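# Pry open spring-clipped cover seam using a trim tool

## Task

Use the trim tool to unlatch each spring clip along the cover's front seam; once the final clip lets go, the cover pops open by itself. It fails if any clip breaks, if the tool presses too hard, or if the tool is pushed into solid material rather than into a slot. At the end the tool must be clear of every slot, and the open cover must stay that way without the robot holding anything in place. Nothing may be put or knocked off the table.

## Robot and tools

Robot: a single Franka FR3 arm carrying a Robotiq 2F-140 two-finger gripper. There is one arm, so every motion command is one row for that gripper. A loose object may occasionally be nudged by an outside push.

Frames. Result lines report end_effector_position (metres) and end_effector_quat_wxyz in the scene frame: origin on the table top under the arm base, +z up, +y to the left when facing along +x. The base may be tilted relative to the table, and the reported hand position can be off, more so at long reach. end_effector_position is the point between the finger pads when closed (link pinch). The gripper's own axes: fingers point along +z, fingers open and close along y. Closed fingertips extend about 33 mm past that point (9 mm when fully open), and closing pushes the tips roughly 24 mm further out, so leave room above surfaces.

The row. Each motion row has 9 numbers, each in [-1, 1], in this order: dx, dy, dz, rx, ry, rz, position, force_limit, speed. The first six are an offset, not a pose: a displacement of the gripper expressed in the gripper's own axes, measured from the gripper's measured pose at the start of the action (for the first action of a call, the pose last reported in this scene). Scale: 1.0 equals 0.6 m for dx, dy, dz and 180 degrees for the rotation; rx, ry, rz form a single rotation vector. Every row of an action is measured from that same start pose, not from the row before. position: +1 fully open (140 mm), pads meet near -0.8, -1 closes until blocked. force_limit: -1 about 14 N, 0 about 60 N, +1 about 107 N. speed: finger gap rate, about 30 mm/s at -1, 140 at 0, 250 at +1.

execute_actions(actions): a list of actions; each action is a table of up to 15 rows, each row lasting one step of 1/30 s; a short table repeats its last row to fill 15 steps. Each action takes 0.5 s. An empty list just returns state and images. Per step the command is clipped to within 70 mm and 16 degrees of the measured pose; after an action the arm continues only to the last clipped pose, so large offsets need several actions. Position is favoured over orientation when both cannot be met.

move(target, speed, blocking): drives the gripper in a straight line toward one target row (same 9-number layout, an offset from the pose in the scene's latest result that shows one). speed is in m/s, 0.002 to 0.5 (default 0.25), with rotation up to twice that in rad/s. The path lasts 0.5 to 10 s and is cut off after 10 s. It does not slow down for obstacles; faster moves and targets set deeper past contact press harder. Finger values are sent at the start. It ends when the path is done and everything is still, or 5 s after. The result adds a move: line with the ending (done, off_target, moving, held, fault) and the limits that acted (paced = pose clipped; held = a check blocked steps, after which the arm may jump faster), plus distance to target. blocking=false returns after 0.5 s while the motion continues; then use wait or stop before sending new rows or moves.

wait(seconds, 0 to 10): lets time pass holding the last command; returns early if a running move ends. stop(): brakes a running move (needs braking room; fingers keep going). zoom_image(camera, region): closer view of cam_high, cam_low or cam_wrist; region [x0, y0, x1, y1] in pixels, at most 504 by 504; images are 896x504. show_instructions(): shows the reference images. read_manual(section="licences"): licence texts only. finished_scene(scene): ends the scene (1 or 2) and reports success; irreversible. Replying without a tool call ends all scenes.

Results. object_status: 0 moving, 1 blocked while opening, 2 blocked while closing (a grip), 3 reached target or pads met. position_measured is in counts (3 open, 230 pads meet), not mm. Stopped fingers stay until the position number changes by at least 0.01; to grip harder, raise force_limit and change position, for example -1 to -0.98. A "pose unreachable" line means the clearance check altered or blocked the command. "Hand target" is the pose the controller is heading for. Joint torques and external torque estimates are listed base to tip; they include friction and noise.

Limits and hazards. Joint ranges (rad): waist -2.744 to 2.744, shoulder -1.784 to 1.784, upper arm roll -2.901 to 2.901, elbow -3.042 to -0.152, forearm roll -2.807 to 2.807, wrist pitch 0.544 to 4.517, wrist roll -3.016 to 3.016. Load limits (N m): 35, 35, 32, 30, 12, 12, 12; reaching one causes a TORQUE FAULT that halts the arm for 10 s. Holding loads heats motors; MOTOR HOT warns, and an OVER-TEMPERATURE FAULT brakes the arm. Time keeps running while you think.

Suggested order: look at the cameras and reference images, grasp the trim tool firmly (check status 2), carry it above the seam, line its tip up with each slot using zooms, insert gently at low speed, pry each clip with small motions, then withdraw the tool clear of the slots after the cover pops open. Avoid dropping the tool, stabbing solid material, hard or fast contact, breaking clips, and knocking anything off the table.

Each tool is called after "Call:" by a JSON object that holds its "fn" and its "kwargs", one argument or row to a line.

Reference images:

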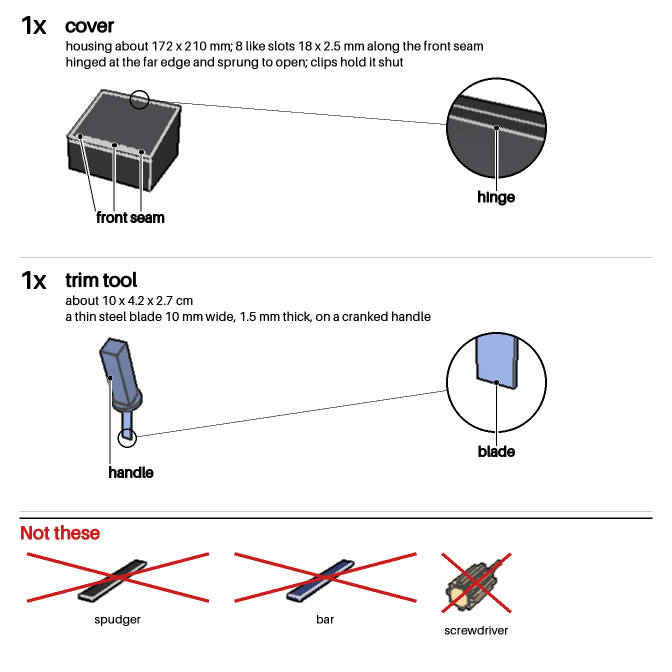

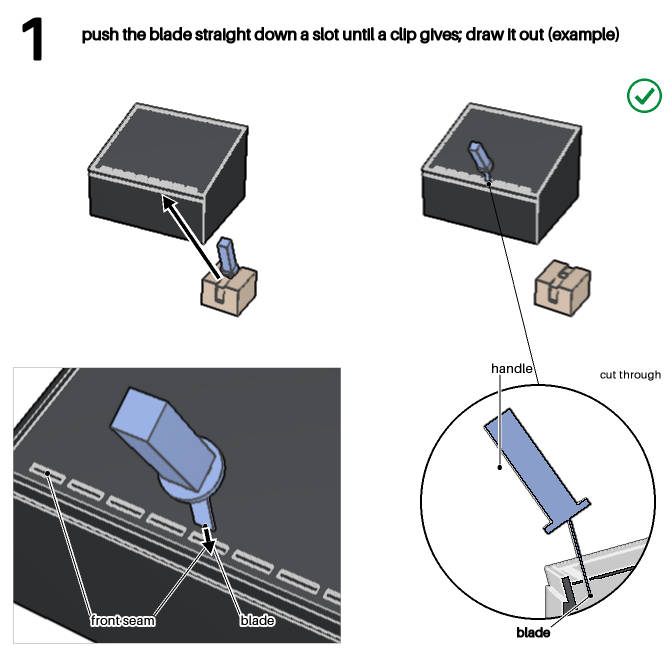

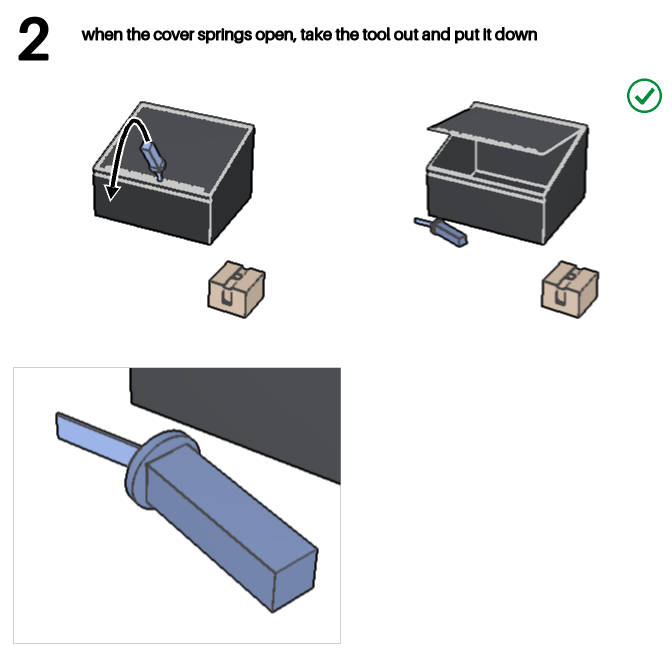

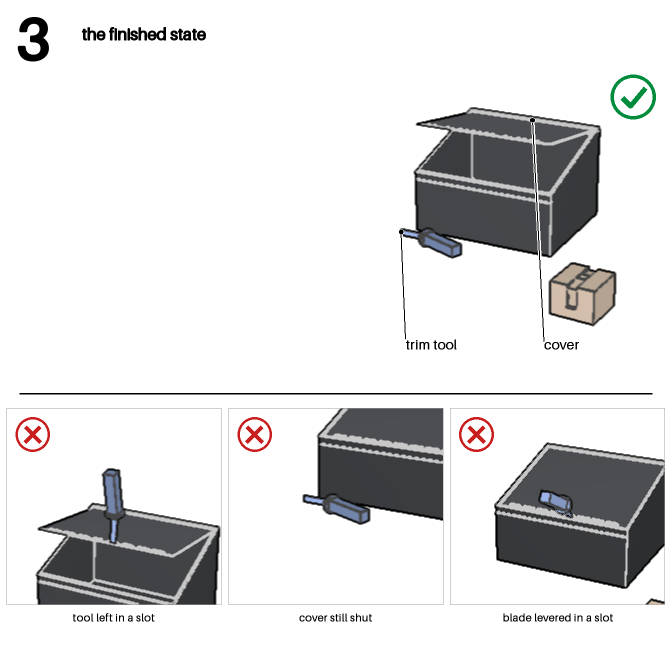

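## Session

Call:
{"fn": "execute_actions", "kwargs": {
  "actions": []
}}

Scene clock: 0.00 s.
end_effector_position=(+0.2435, -0.1460, +0.3760) position_measured=3 object_status=3 end_effector_quat_wxyz=(+0.053, +0.924, -0.237, -0.296)
Joint positions: [-0.408 -0.269  0.008 -2.106 -0.162  1.241 -1.439]
Joint velocities: [ 0.    -0.001 -0.001  0.001 -0.    -0.001 -0.   ]
Joint torques (N m, as the joint torque sensors report them, + toward a larger angle): no reading
External joint torques (N m, as the arm's controller estimates them; a push from outside toward a larger angle lowers the number): no reading
Hand target: +0.244, -0.146, +0.376; +0.053, +0.924, -0.237, -0.296

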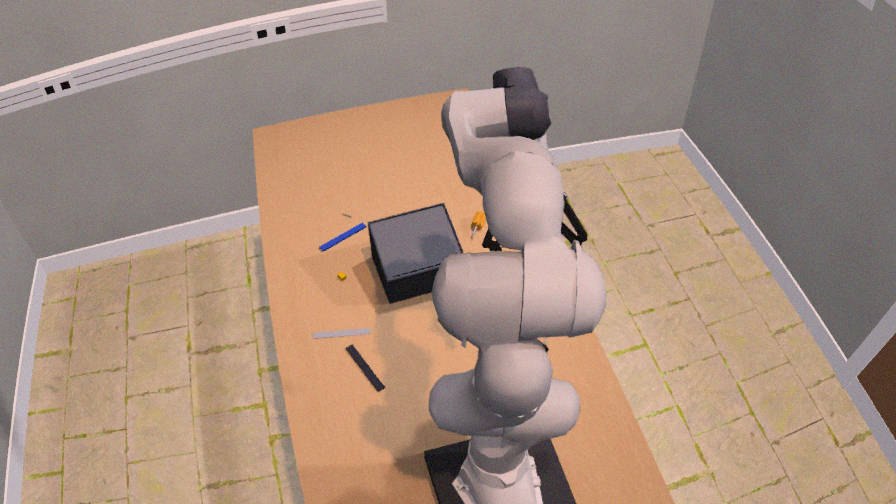

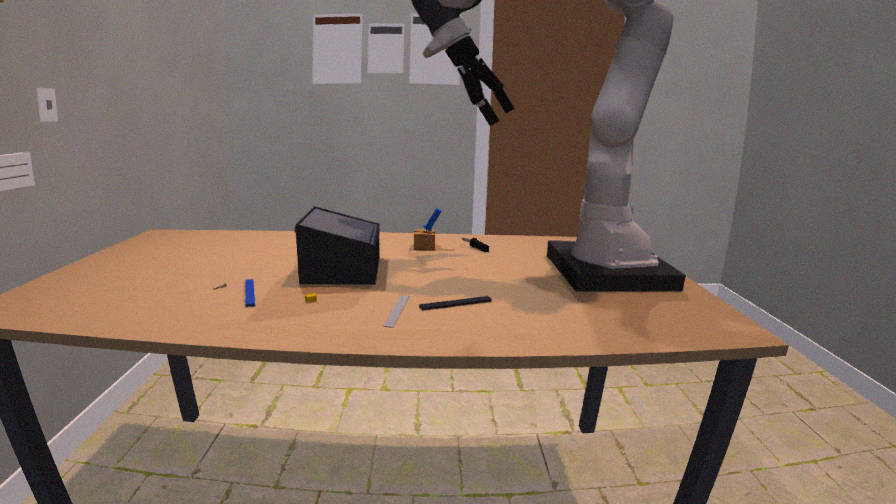

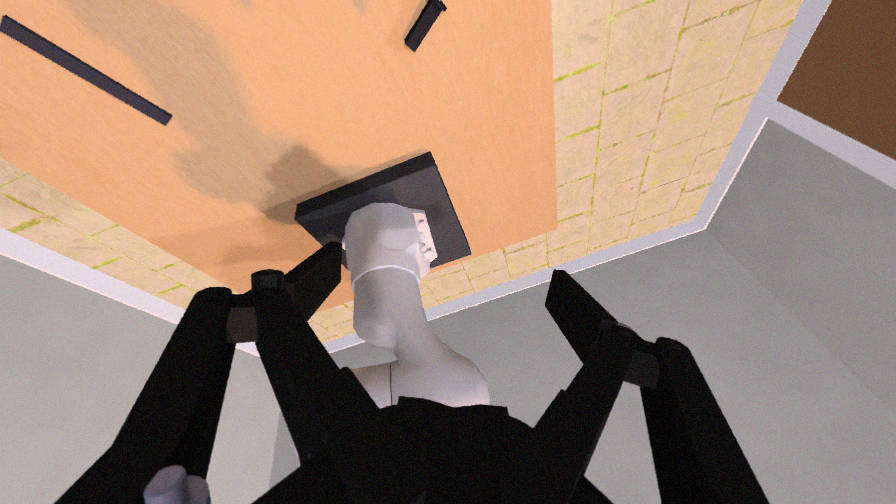

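Call:
{"fn": "zoom_image", "kwargs": {
  "camera": "cam_low",
  "region": [280, 190, 500, 300]
}}

Call:
{"fn": "zoom_image", "kwargs": {
  "camera": "cam_high",
  "region": [340, 190, 600, 320]
}}

Region (280, 190, 500, 300) of cam_low's 896x504 image, scaled by 2.291, with more detail than that image has.

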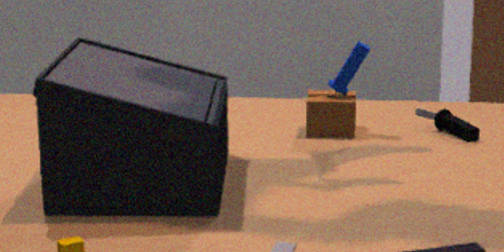

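Region (340, 190, 600, 320) of cam_high's 896x504 image, scaled by 1.938, with more detail than that image has.

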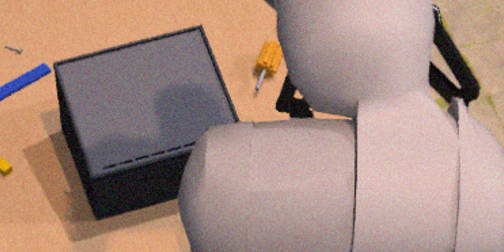

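Call:
{"fn": "move", "kwargs": {
  "target": [0.405,0.227,0.004,0.463,-0.099,0.720,1,0,0],
  "speed": 0.35
}}

Scene clock: 27.77 s.
end_effector_position=(+0.3642, -0.3813, +0.2828) position_measured=3 object_status=3 end_effector_quat_wxyz=(+0.266, -0.007, +0.964, +0.002)
Joint positions: [-0.973 -0.259 -0.062 -2.452  0.652  2.373  0.125]
Joint velocities: [ 0.     0.    -0.    -0.     0.001  0.004  0.031]
Joint torques (N m, as the joint torque sensors report them, + toward a larger angle): [ -1.61 -23.54   1.35  23.88   0.87   2.74   0.48]
External joint torques (N m, as the arm's controller estimates them; a push from outside toward a larger angle lowers the number): [-1.59 -1.6   1.13  0.15  0.45  0.47  0.5 ]
Hand target: +0.364, -0.382, +0.284; +0.267, +0.001, +0.964, +0.001
Off the commanded pose: 0.005 m, 1 deg.
move: off_target
camera_calibration (this result's frames):
cam_wrist: T_world_to_cam=[[-0.134831, 0.989603, -0.0500625, 0.442153], [0.642634, 0.125791, 0.755776, -0.383162], [0.754216, 0.0697305, -0.652914, 0.131694], [0, 0, 0, 1]] pos_world=[0.206524, -0.39854, 0.397705]

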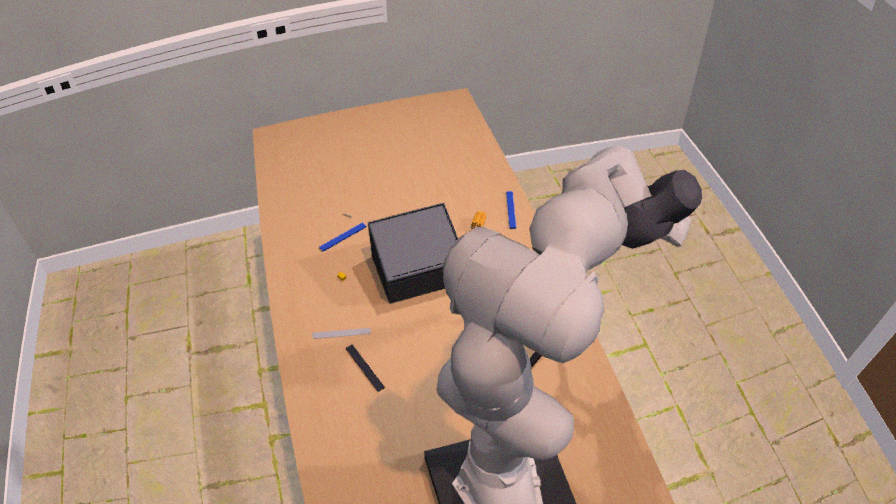

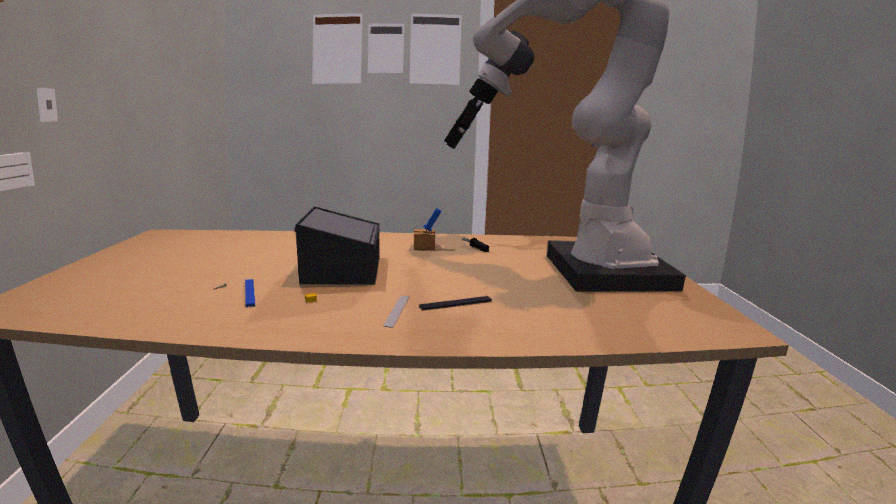

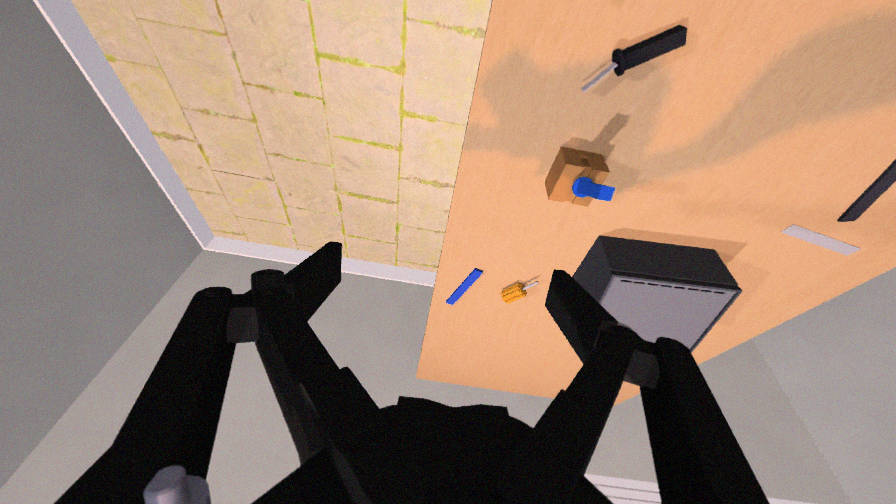

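Call:
{"fn": "move", "kwargs": {
  "target": [0.0,0.295,0.06,0,0,0.005,1,0,0],
  "speed": 0.3
}}

Scene clock: 32.20 s.
end_effector_position=(+0.3773, -0.2036, +0.2474) position_measured=3 object_status=3 end_effector_quat_wxyz=(+0.263, -0.008, +0.965, +0.005)
Joint positions: [-0.873 -0.641  0.215 -2.869  0.822  2.506  0.31 ]
Joint velocities: [-0.004 -0.001  0.004  0.001  0.005  0.001  0.025]
Joint torques (N m, as the joint torque sensors report them, + toward a larger angle): [-1.99 -9.99 -1.95 23.52  1.1   2.9   0.41]
External joint torques (N m, as the arm's controller estimates them; a push from outside toward a larger angle lowers the number): [-1.9  -1.49  0.98  0.09  0.9   0.4   0.42]
Hand target: +0.377, -0.205, +0.248; +0.264, +0.001, +0.964, +0.004
Off the commanded pose: 0.005 m, 1 deg.
move: off_target
camera_calibration (this result's frames):
cam_wrist: T_world_to_cam=[[-0.138608, 0.989352, -0.0443836, 0.266225], [0.647363, 0.124429, 0.751957, -0.388358], [0.749473, 0.0754945, -0.657717, 0.090392], [0, 0, 0, 1]] pos_world=[0.220563, -0.221891, 0.363296]

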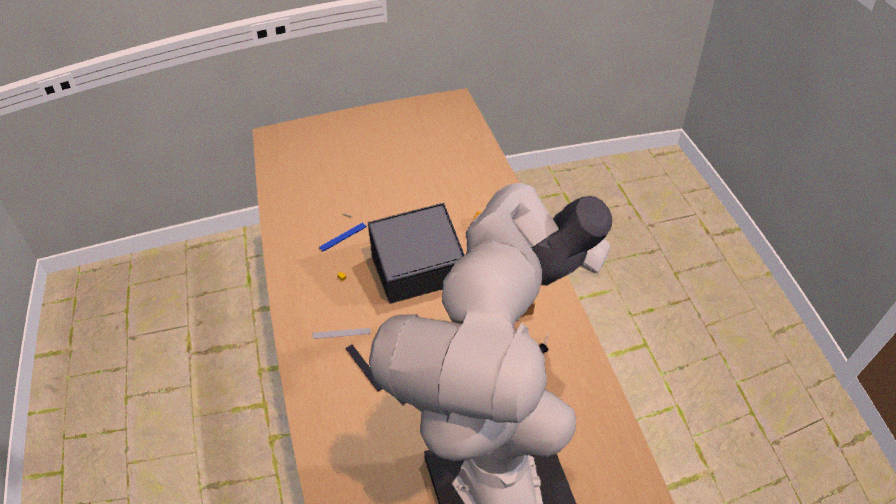

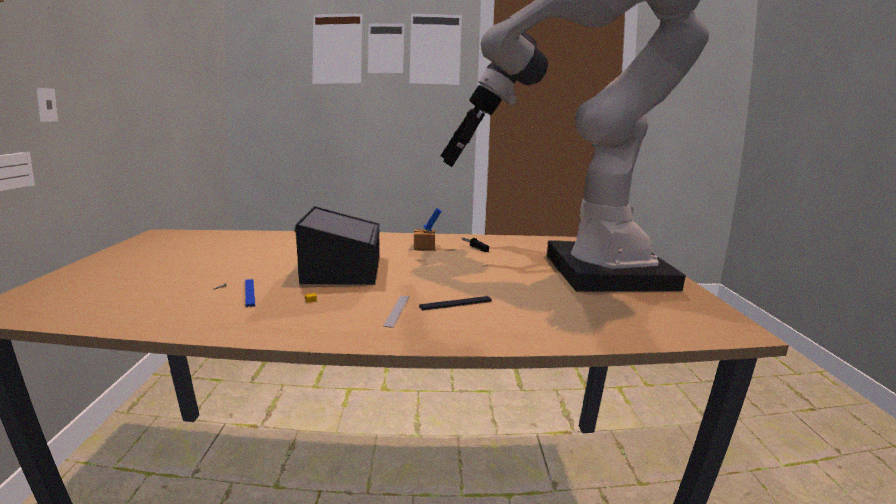

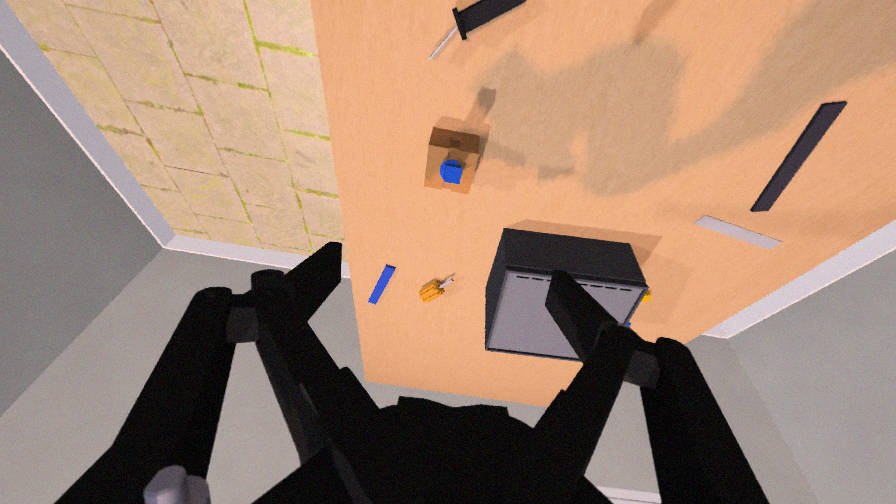

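Call:
{"fn": "zoom_image", "kwargs": {
  "camera": "cam_wrist",
  "region": [400, 100, 520, 200]
}}

Call:
{"fn": "zoom_image", "kwargs": {
  "camera": "cam_wrist",
  "region": [480, 220, 660, 320]
}}

Call:
{"fn": "zoom_image", "kwargs": {
  "camera": "cam_low",
  "region": [400, 200, 460, 255]
}}

Region (400, 100, 520, 200) of cam_wrist's 896x504 image, scaled by 4.200, with more detail than that image has.

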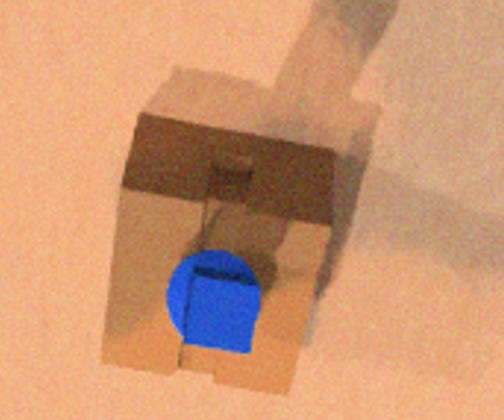

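Region (480, 220, 660, 320) of cam_wrist's 896x504 image, scaled by 2.800, with more detail than that image has.

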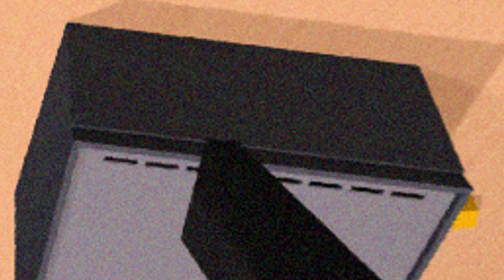

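Region (400, 200, 460, 255) of cam_low's 896x504 image, scaled by 8.400, with more detail than that image has; it fills the top 462 rows of this view, and the rest is white.

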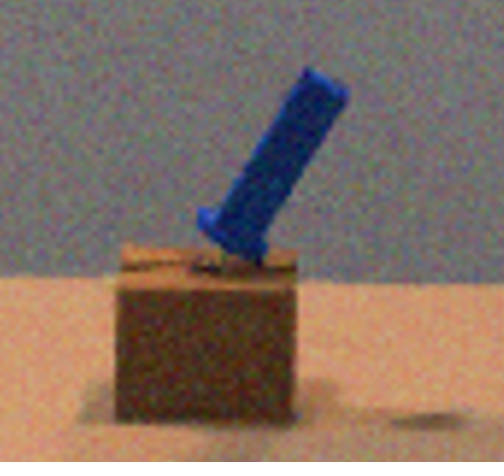

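Call:
{"fn": "move", "kwargs": {
  "target": [0.086,0.0,0.162,0.009,0,0.016,-0.2,0,0],
  "speed": 0.2
}}

Scene clock: 58.67 s.
end_effector_position=(+0.3791, -0.2053, +0.1371) position_measured=154 object_status=3 end_effector_quat_wxyz=(+0.259, +0.029, +0.966, -0.002)
Joint positions: [-0.677 -0.277  0.177 -2.875  1.347  2.876 -0.099]
Joint velocities: [ 0.    -0.     0.001  0.001  0.024  0.003 -0.058]
Joint torques (N m, as the joint torque sensors report them, + toward a larger angle): [  1.17 -14.76  -2.35  20.29   0.32   2.37  -0.2 ]
External joint torques (N m, as the arm's controller estimates them; a push from outside toward a larger angle lowers the number): [ 1.28  1.53 -1.62  1.68  1.09  0.35 -0.19]
Hand target: +0.379, -0.206, +0.137; +0.259, +0.021, +0.966, -0.006
Off the commanded pose: 0.004 m, 1 deg.
move: off_target
camera_calibration (this result's frames):
cam_wrist: T_world_to_cam=[[-0.0644635, 0.997208, -0.0376805, 0.235895], [0.661123, 0.0709604, 0.746914, -0.321879], [0.747503, 0.0232373, -0.663852, 0.00757523], [0, 0, 0, 1]] pos_world=[0.222346, -0.212572, 0.254334]

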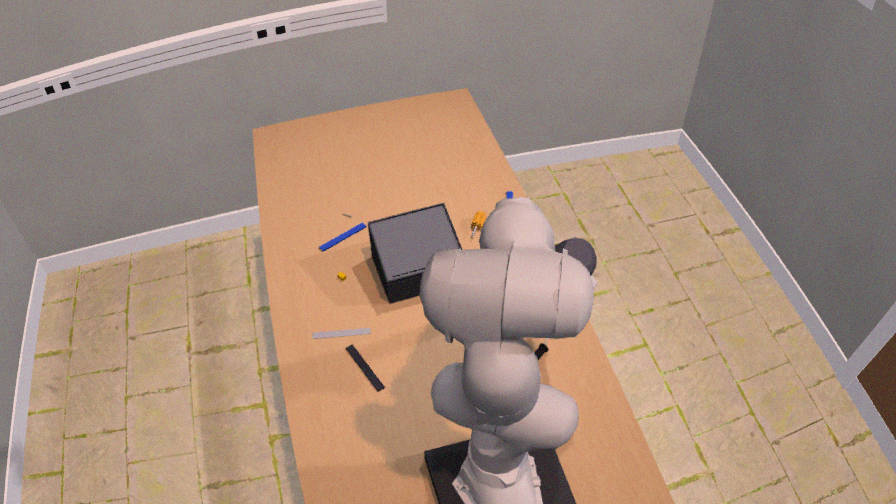

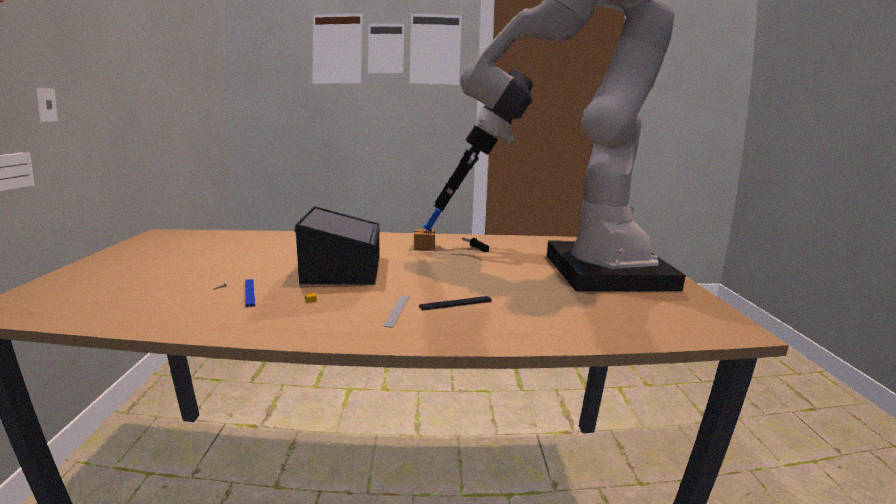

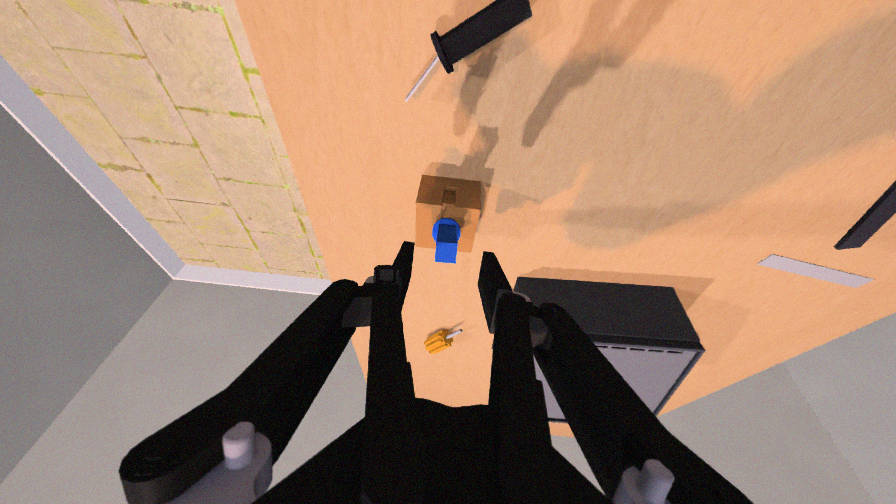

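Call:
{"fn": "zoom_image", "kwargs": {
  "camera": "cam_wrist",
  "region": [390, 170, 520, 290]
}}

Call:
{"fn": "zoom_image", "kwargs": {
  "camera": "cam_low",
  "region": [400, 170, 480, 255]
}}

Region (390, 170, 520, 290) of cam_wrist's 896x504 image, scaled by 3.877, with more detail than that image has; it fills the top 465 rows of this view, and the rest is white.

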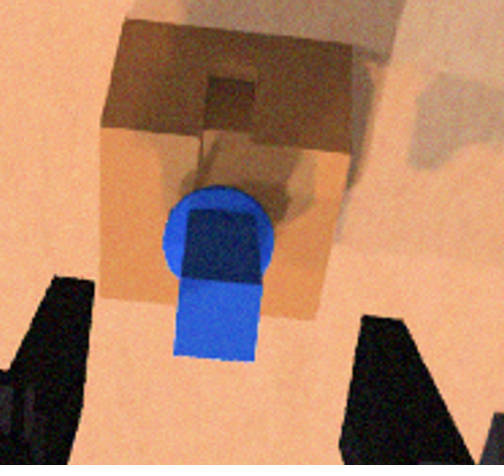

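Region (400, 170, 480, 255) of cam_low's 896x504 image, scaled by 5.929, with more detail than that image has; it fills the left 474 columns of this view, and the rest is white.

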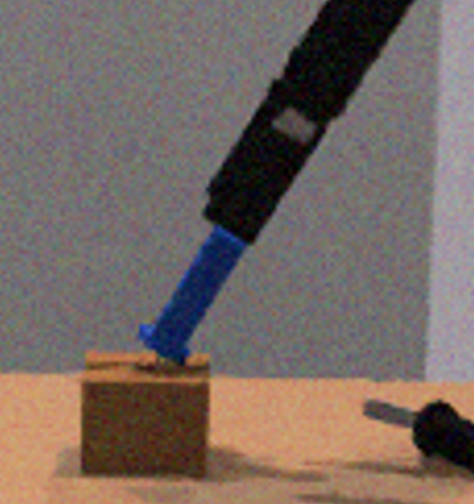

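Call:
{"fn": "move", "kwargs": {
  "target": [0.0,-0.003,0.083,0,0,-0.014,-0.2,0,0],
  "speed": 0.08
}}

Call:
{"fn": "zoom_image", "kwargs": {
  "camera": "cam_low",
  "region": [400, 170, 480, 255]
}}

Call:
{"fn": "zoom_image", "kwargs": {
  "camera": "cam_wrist",
  "region": [380, 180, 520, 320]
}}

Scene clock: 65.97 s.
end_effector_position=(+0.4032, -0.2097, +0.0951) position_measured=154 object_status=3 end_effector_quat_wxyz=(+0.258, +0.019, +0.966, -0.005)
Joint positions: [-0.648 -0.045  0.18  -2.73   1.685  2.936 -0.452]
Joint velocities: [ 0.001  0.     0.     0.001  0.038 -0.    -0.073]
Joint torques (N m, as the joint torque sensors report them, + toward a larger angle): [  0.74 -20.37   0.7   17.68   0.13   2.06  -0.18]
External joint torques (N m, as the arm's controller estimates them; a push from outside toward a larger angle lowers the number): [ 0.87  2.04  0.94  1.11  1.07  0.41 -0.17]
Hand target: +0.403, -0.209, +0.094; +0.257, +0.008, +0.966, -0.009
Off the commanded pose: 0.002 m, 1 deg.
move: done
camera_calibration (this result's frames):
cam_wrist: T_world_to_cam=[[-0.0823085, 0.995435, -0.0483089, 0.248006], [0.661326, 0.0908171, 0.744581, -0.301863], [0.745569, 0.0293374, -0.665782, -0.0360115], [0, 0, 0, 1]] pos_world=[0.246892, -0.218403, 0.212767]

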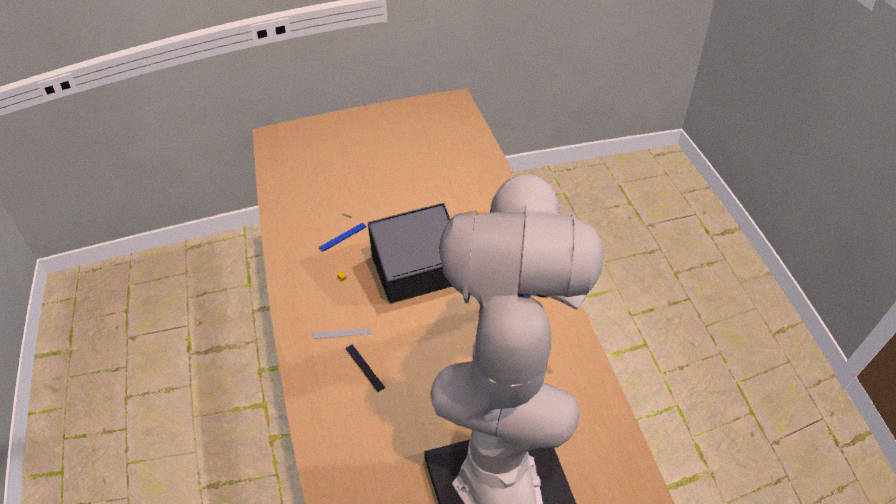

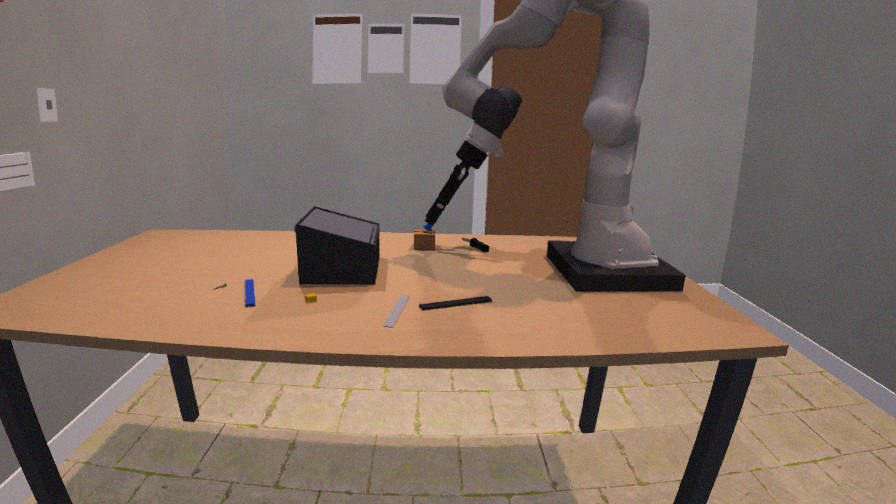

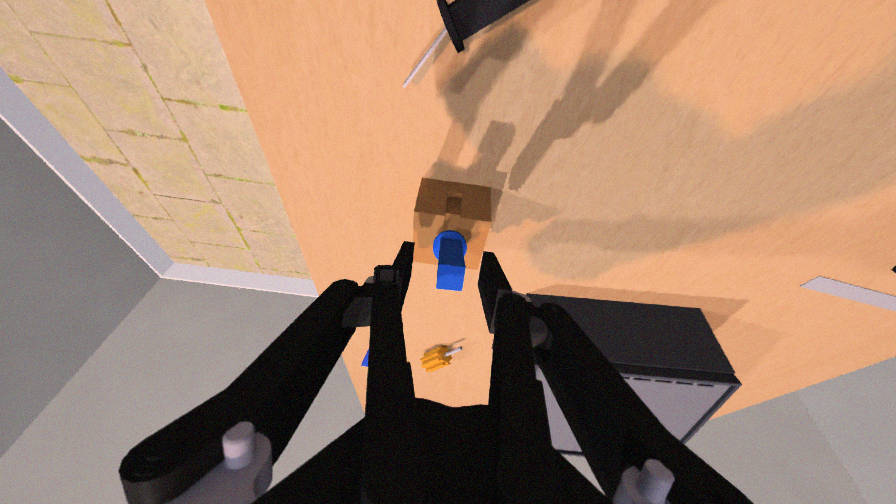

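Region (400, 170, 480, 255) of cam_low's 896x504 image, scaled by 5.929, with more detail than that image has; it fills the left 474 columns of this view, and the rest is white.

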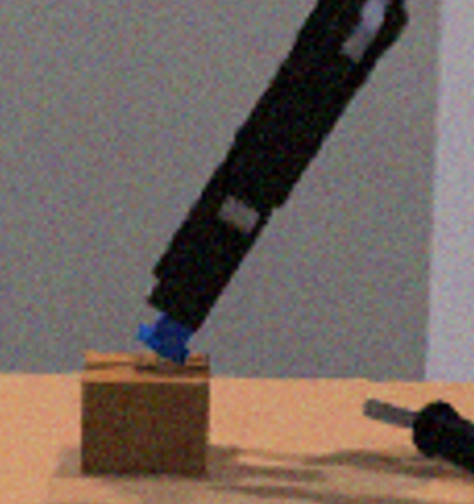

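Region (380, 180, 520, 320) of cam_wrist's 896x504 image, scaled by 3.600, with more detail than that image has.

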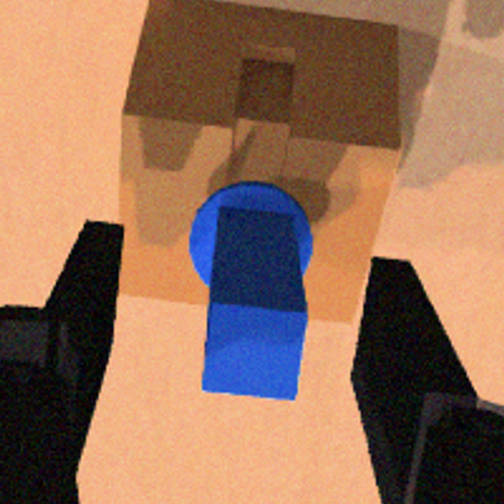

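Call:
{"fn": "execute_actions", "kwargs": {
  "actions": [
    [[0.003,0.003,0.003,0,0,-0.007,-0.2,0,0]],
    [[0,0,0,0,0,0,-1,0.6,-0.6]],
    [[0,0,0,0,0,0,-1,0.6,-0.6]]
  ]
}}

Scene clock: 72.70 s.
end_effector_position=(+0.4024, -0.2091, +0.0936) position_measured=211 object_status=2 end_effector_quat_wxyz=(+0.258, +0.012, +0.966, -0.008)
Joint positions: [-0.648 -0.042  0.18  -2.73   1.705  2.936 -0.486]
Joint velocities: [ 0.    -0.001 -0.001 -0.     0.001 -0.     0.001]
Joint torques (N m, as the joint torque sensors report them, + toward a larger angle): [ -0.25 -22.29  -0.64  17.53  -0.9    1.48   0.12]
External joint torques (N m, as the arm's controller estimates them; a push from outside toward a larger angle lowers the number): [-0.1   0.14 -0.39  1.02  0.03 -0.15  0.14]
External joint torques at the end of the 1st action: [ 0.76  1.33  1.14  1.58  1.09  0.11 -0.24]
External joint torques at the end of the 2nd action: [-0.04  0.07 -0.35  1.28  0.05 -0.14  0.13]
Hand target: +0.402, -0.209, +0.094; +0.258, +0.012, +0.966, -0.008
Off the commanded pose: 0.000 m, 0 deg.
camera_calibration (this result's frames):
cam_wrist: T_world_to_cam=[[-0.0939998, 0.994, -0.0559306, 0.252428], [0.659487, 0.104255, 0.744451, -0.296715], [0.745815, 0.0330927, -0.66533, -0.0357784], [0, 0, 0, 1]] pos_world=[0.246092, -0.218795, 0.211203]

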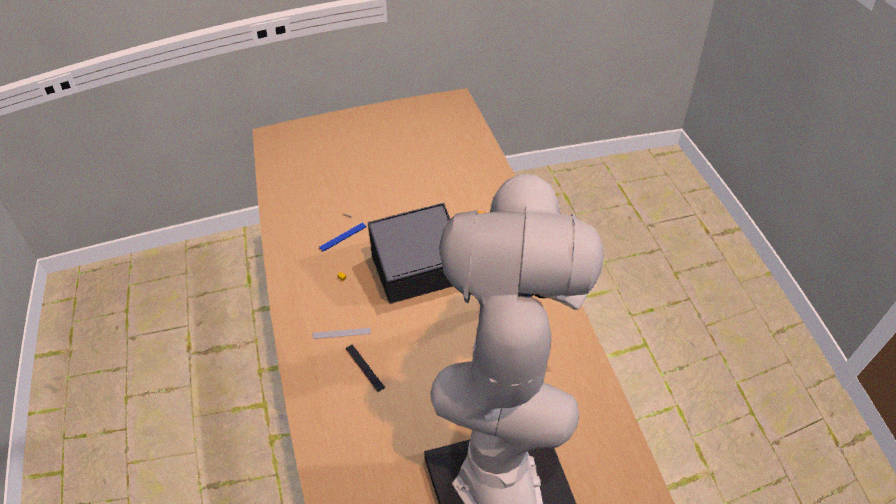

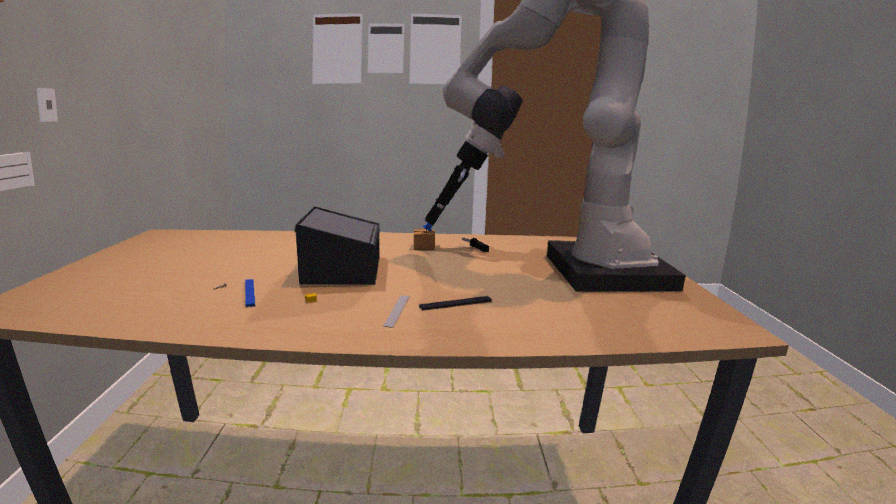

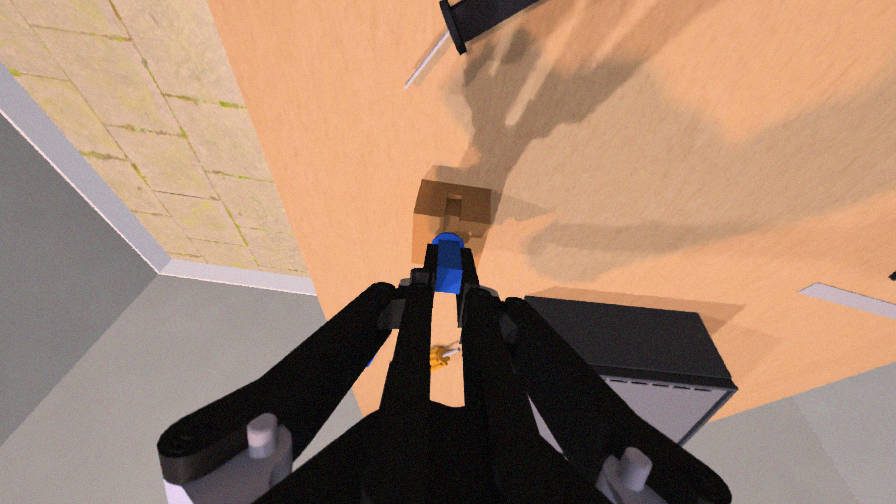

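Call:
{"fn": "move", "kwargs": {
  "target": [-0.037,0,-0.093,0,0,0,-1,0.6,-0.6],
  "speed": 0.04
}}

Call:
{"fn": "zoom_image", "kwargs": {
  "camera": "cam_low",
  "region": [400, 160, 480, 255]
}}

Call:
{"fn": "zoom_image", "kwargs": {
  "camera": "cam_wrist",
  "region": [390, 170, 510, 300]
}}

Scene clock: 78.27 s.
end_effector_position=(+0.3937, -0.2080, +0.1518) position_measured=211 object_status=2 end_effector_quat_wxyz=(+0.259, +0.005, +0.966, -0.009)
Joint positions: [-0.713 -0.29   0.215 -2.851  1.249  2.855 -0.039]
Joint velocities: [-0.006  0.     0.004 -0.001 -0.018 -0.006  0.051]
Joint torques (N m, as the joint torque sensors report them, + toward a larger angle): [ -2.28 -18.56  -0.22  20.05  -1.56   1.56   0.52]
External joint torques (N m, as the arm's controller estimates them; a push from outside toward a larger angle lowers the number): [-2.13 -2.25  0.91  0.83 -0.89 -0.58  0.54]
Hand target: +0.394, -0.207, +0.153; +0.259, +0.012, +0.966, -0.006
Off the commanded pose: 0.001 m, 1 deg.
move: done
camera_calibration (this result's frames):
cam_wrist: T_world_to_cam=[[-0.106872, 0.992342, -0.0619363, 0.259453], [0.656691, 0.117222, 0.744994, -0.330629], [0.746549, 0.0389459, -0.664189, 0.0101035], [0, 0, 0, 1]] pos_world=[0.237307, -0.219103, 0.269097]

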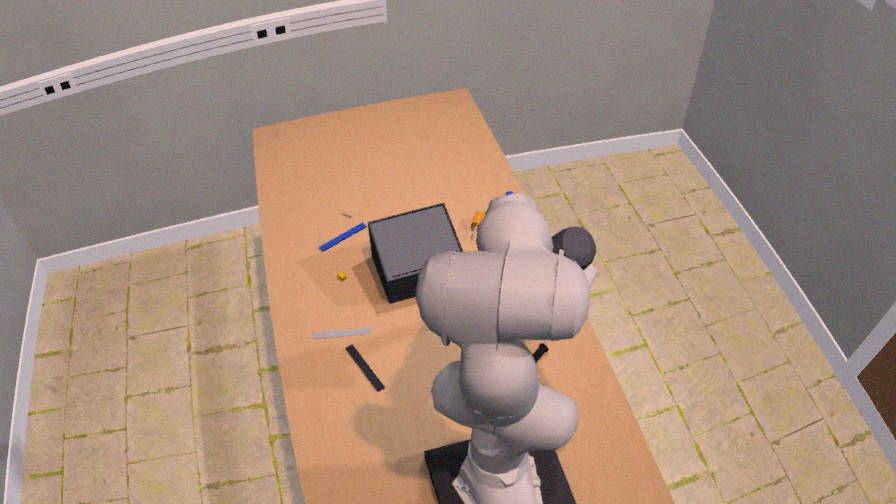

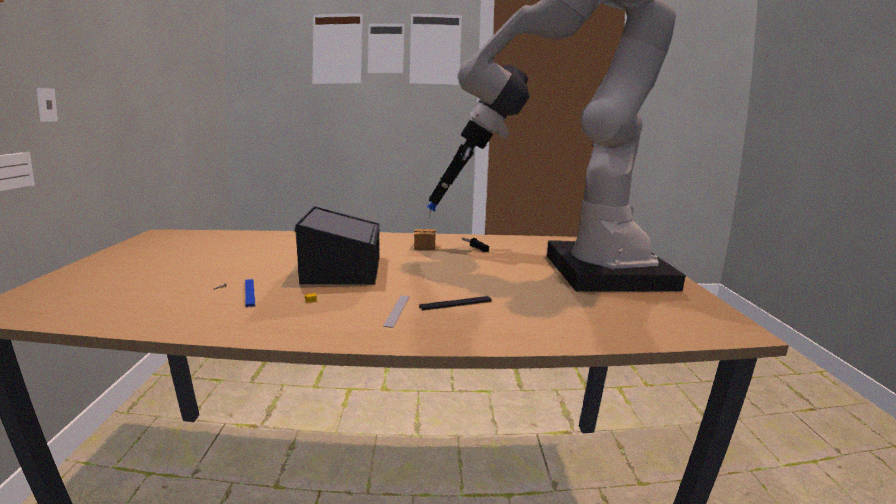

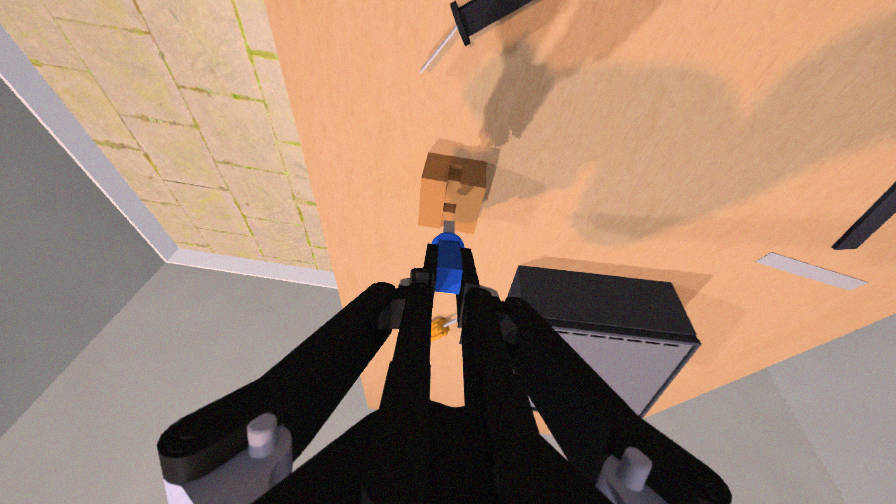

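Region (400, 160, 480, 255) of cam_low's 896x504 image, scaled by 5.305, with more detail than that image has; it fills the left 424 columns of this view, and the rest is white.

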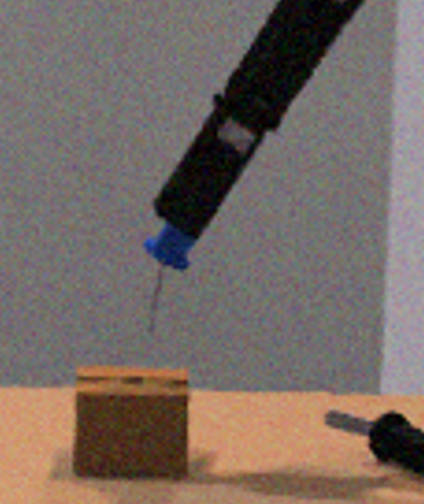

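Region (390, 170, 510, 300) of cam_wrist's 896x504 image, scaled by 3.877, with more detail than that image has; it fills the left 465 columns of this view, and the rest is white.

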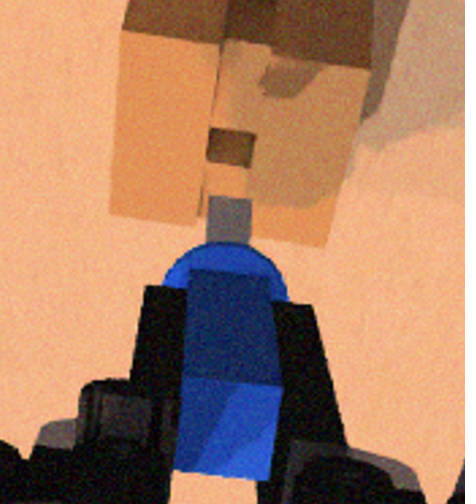

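Call:
{"fn": "zoom_image", "kwargs": {
  "camera": "cam_low",
  "region": [285, 200, 395, 290]
}}

Region (285, 200, 395, 290) of cam_low's 896x504 image, scaled by 4.582, with more detail than that image has; it fills the top 412 rows of this view, and the rest is white.

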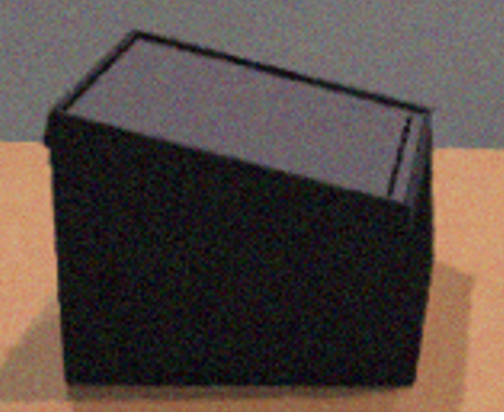

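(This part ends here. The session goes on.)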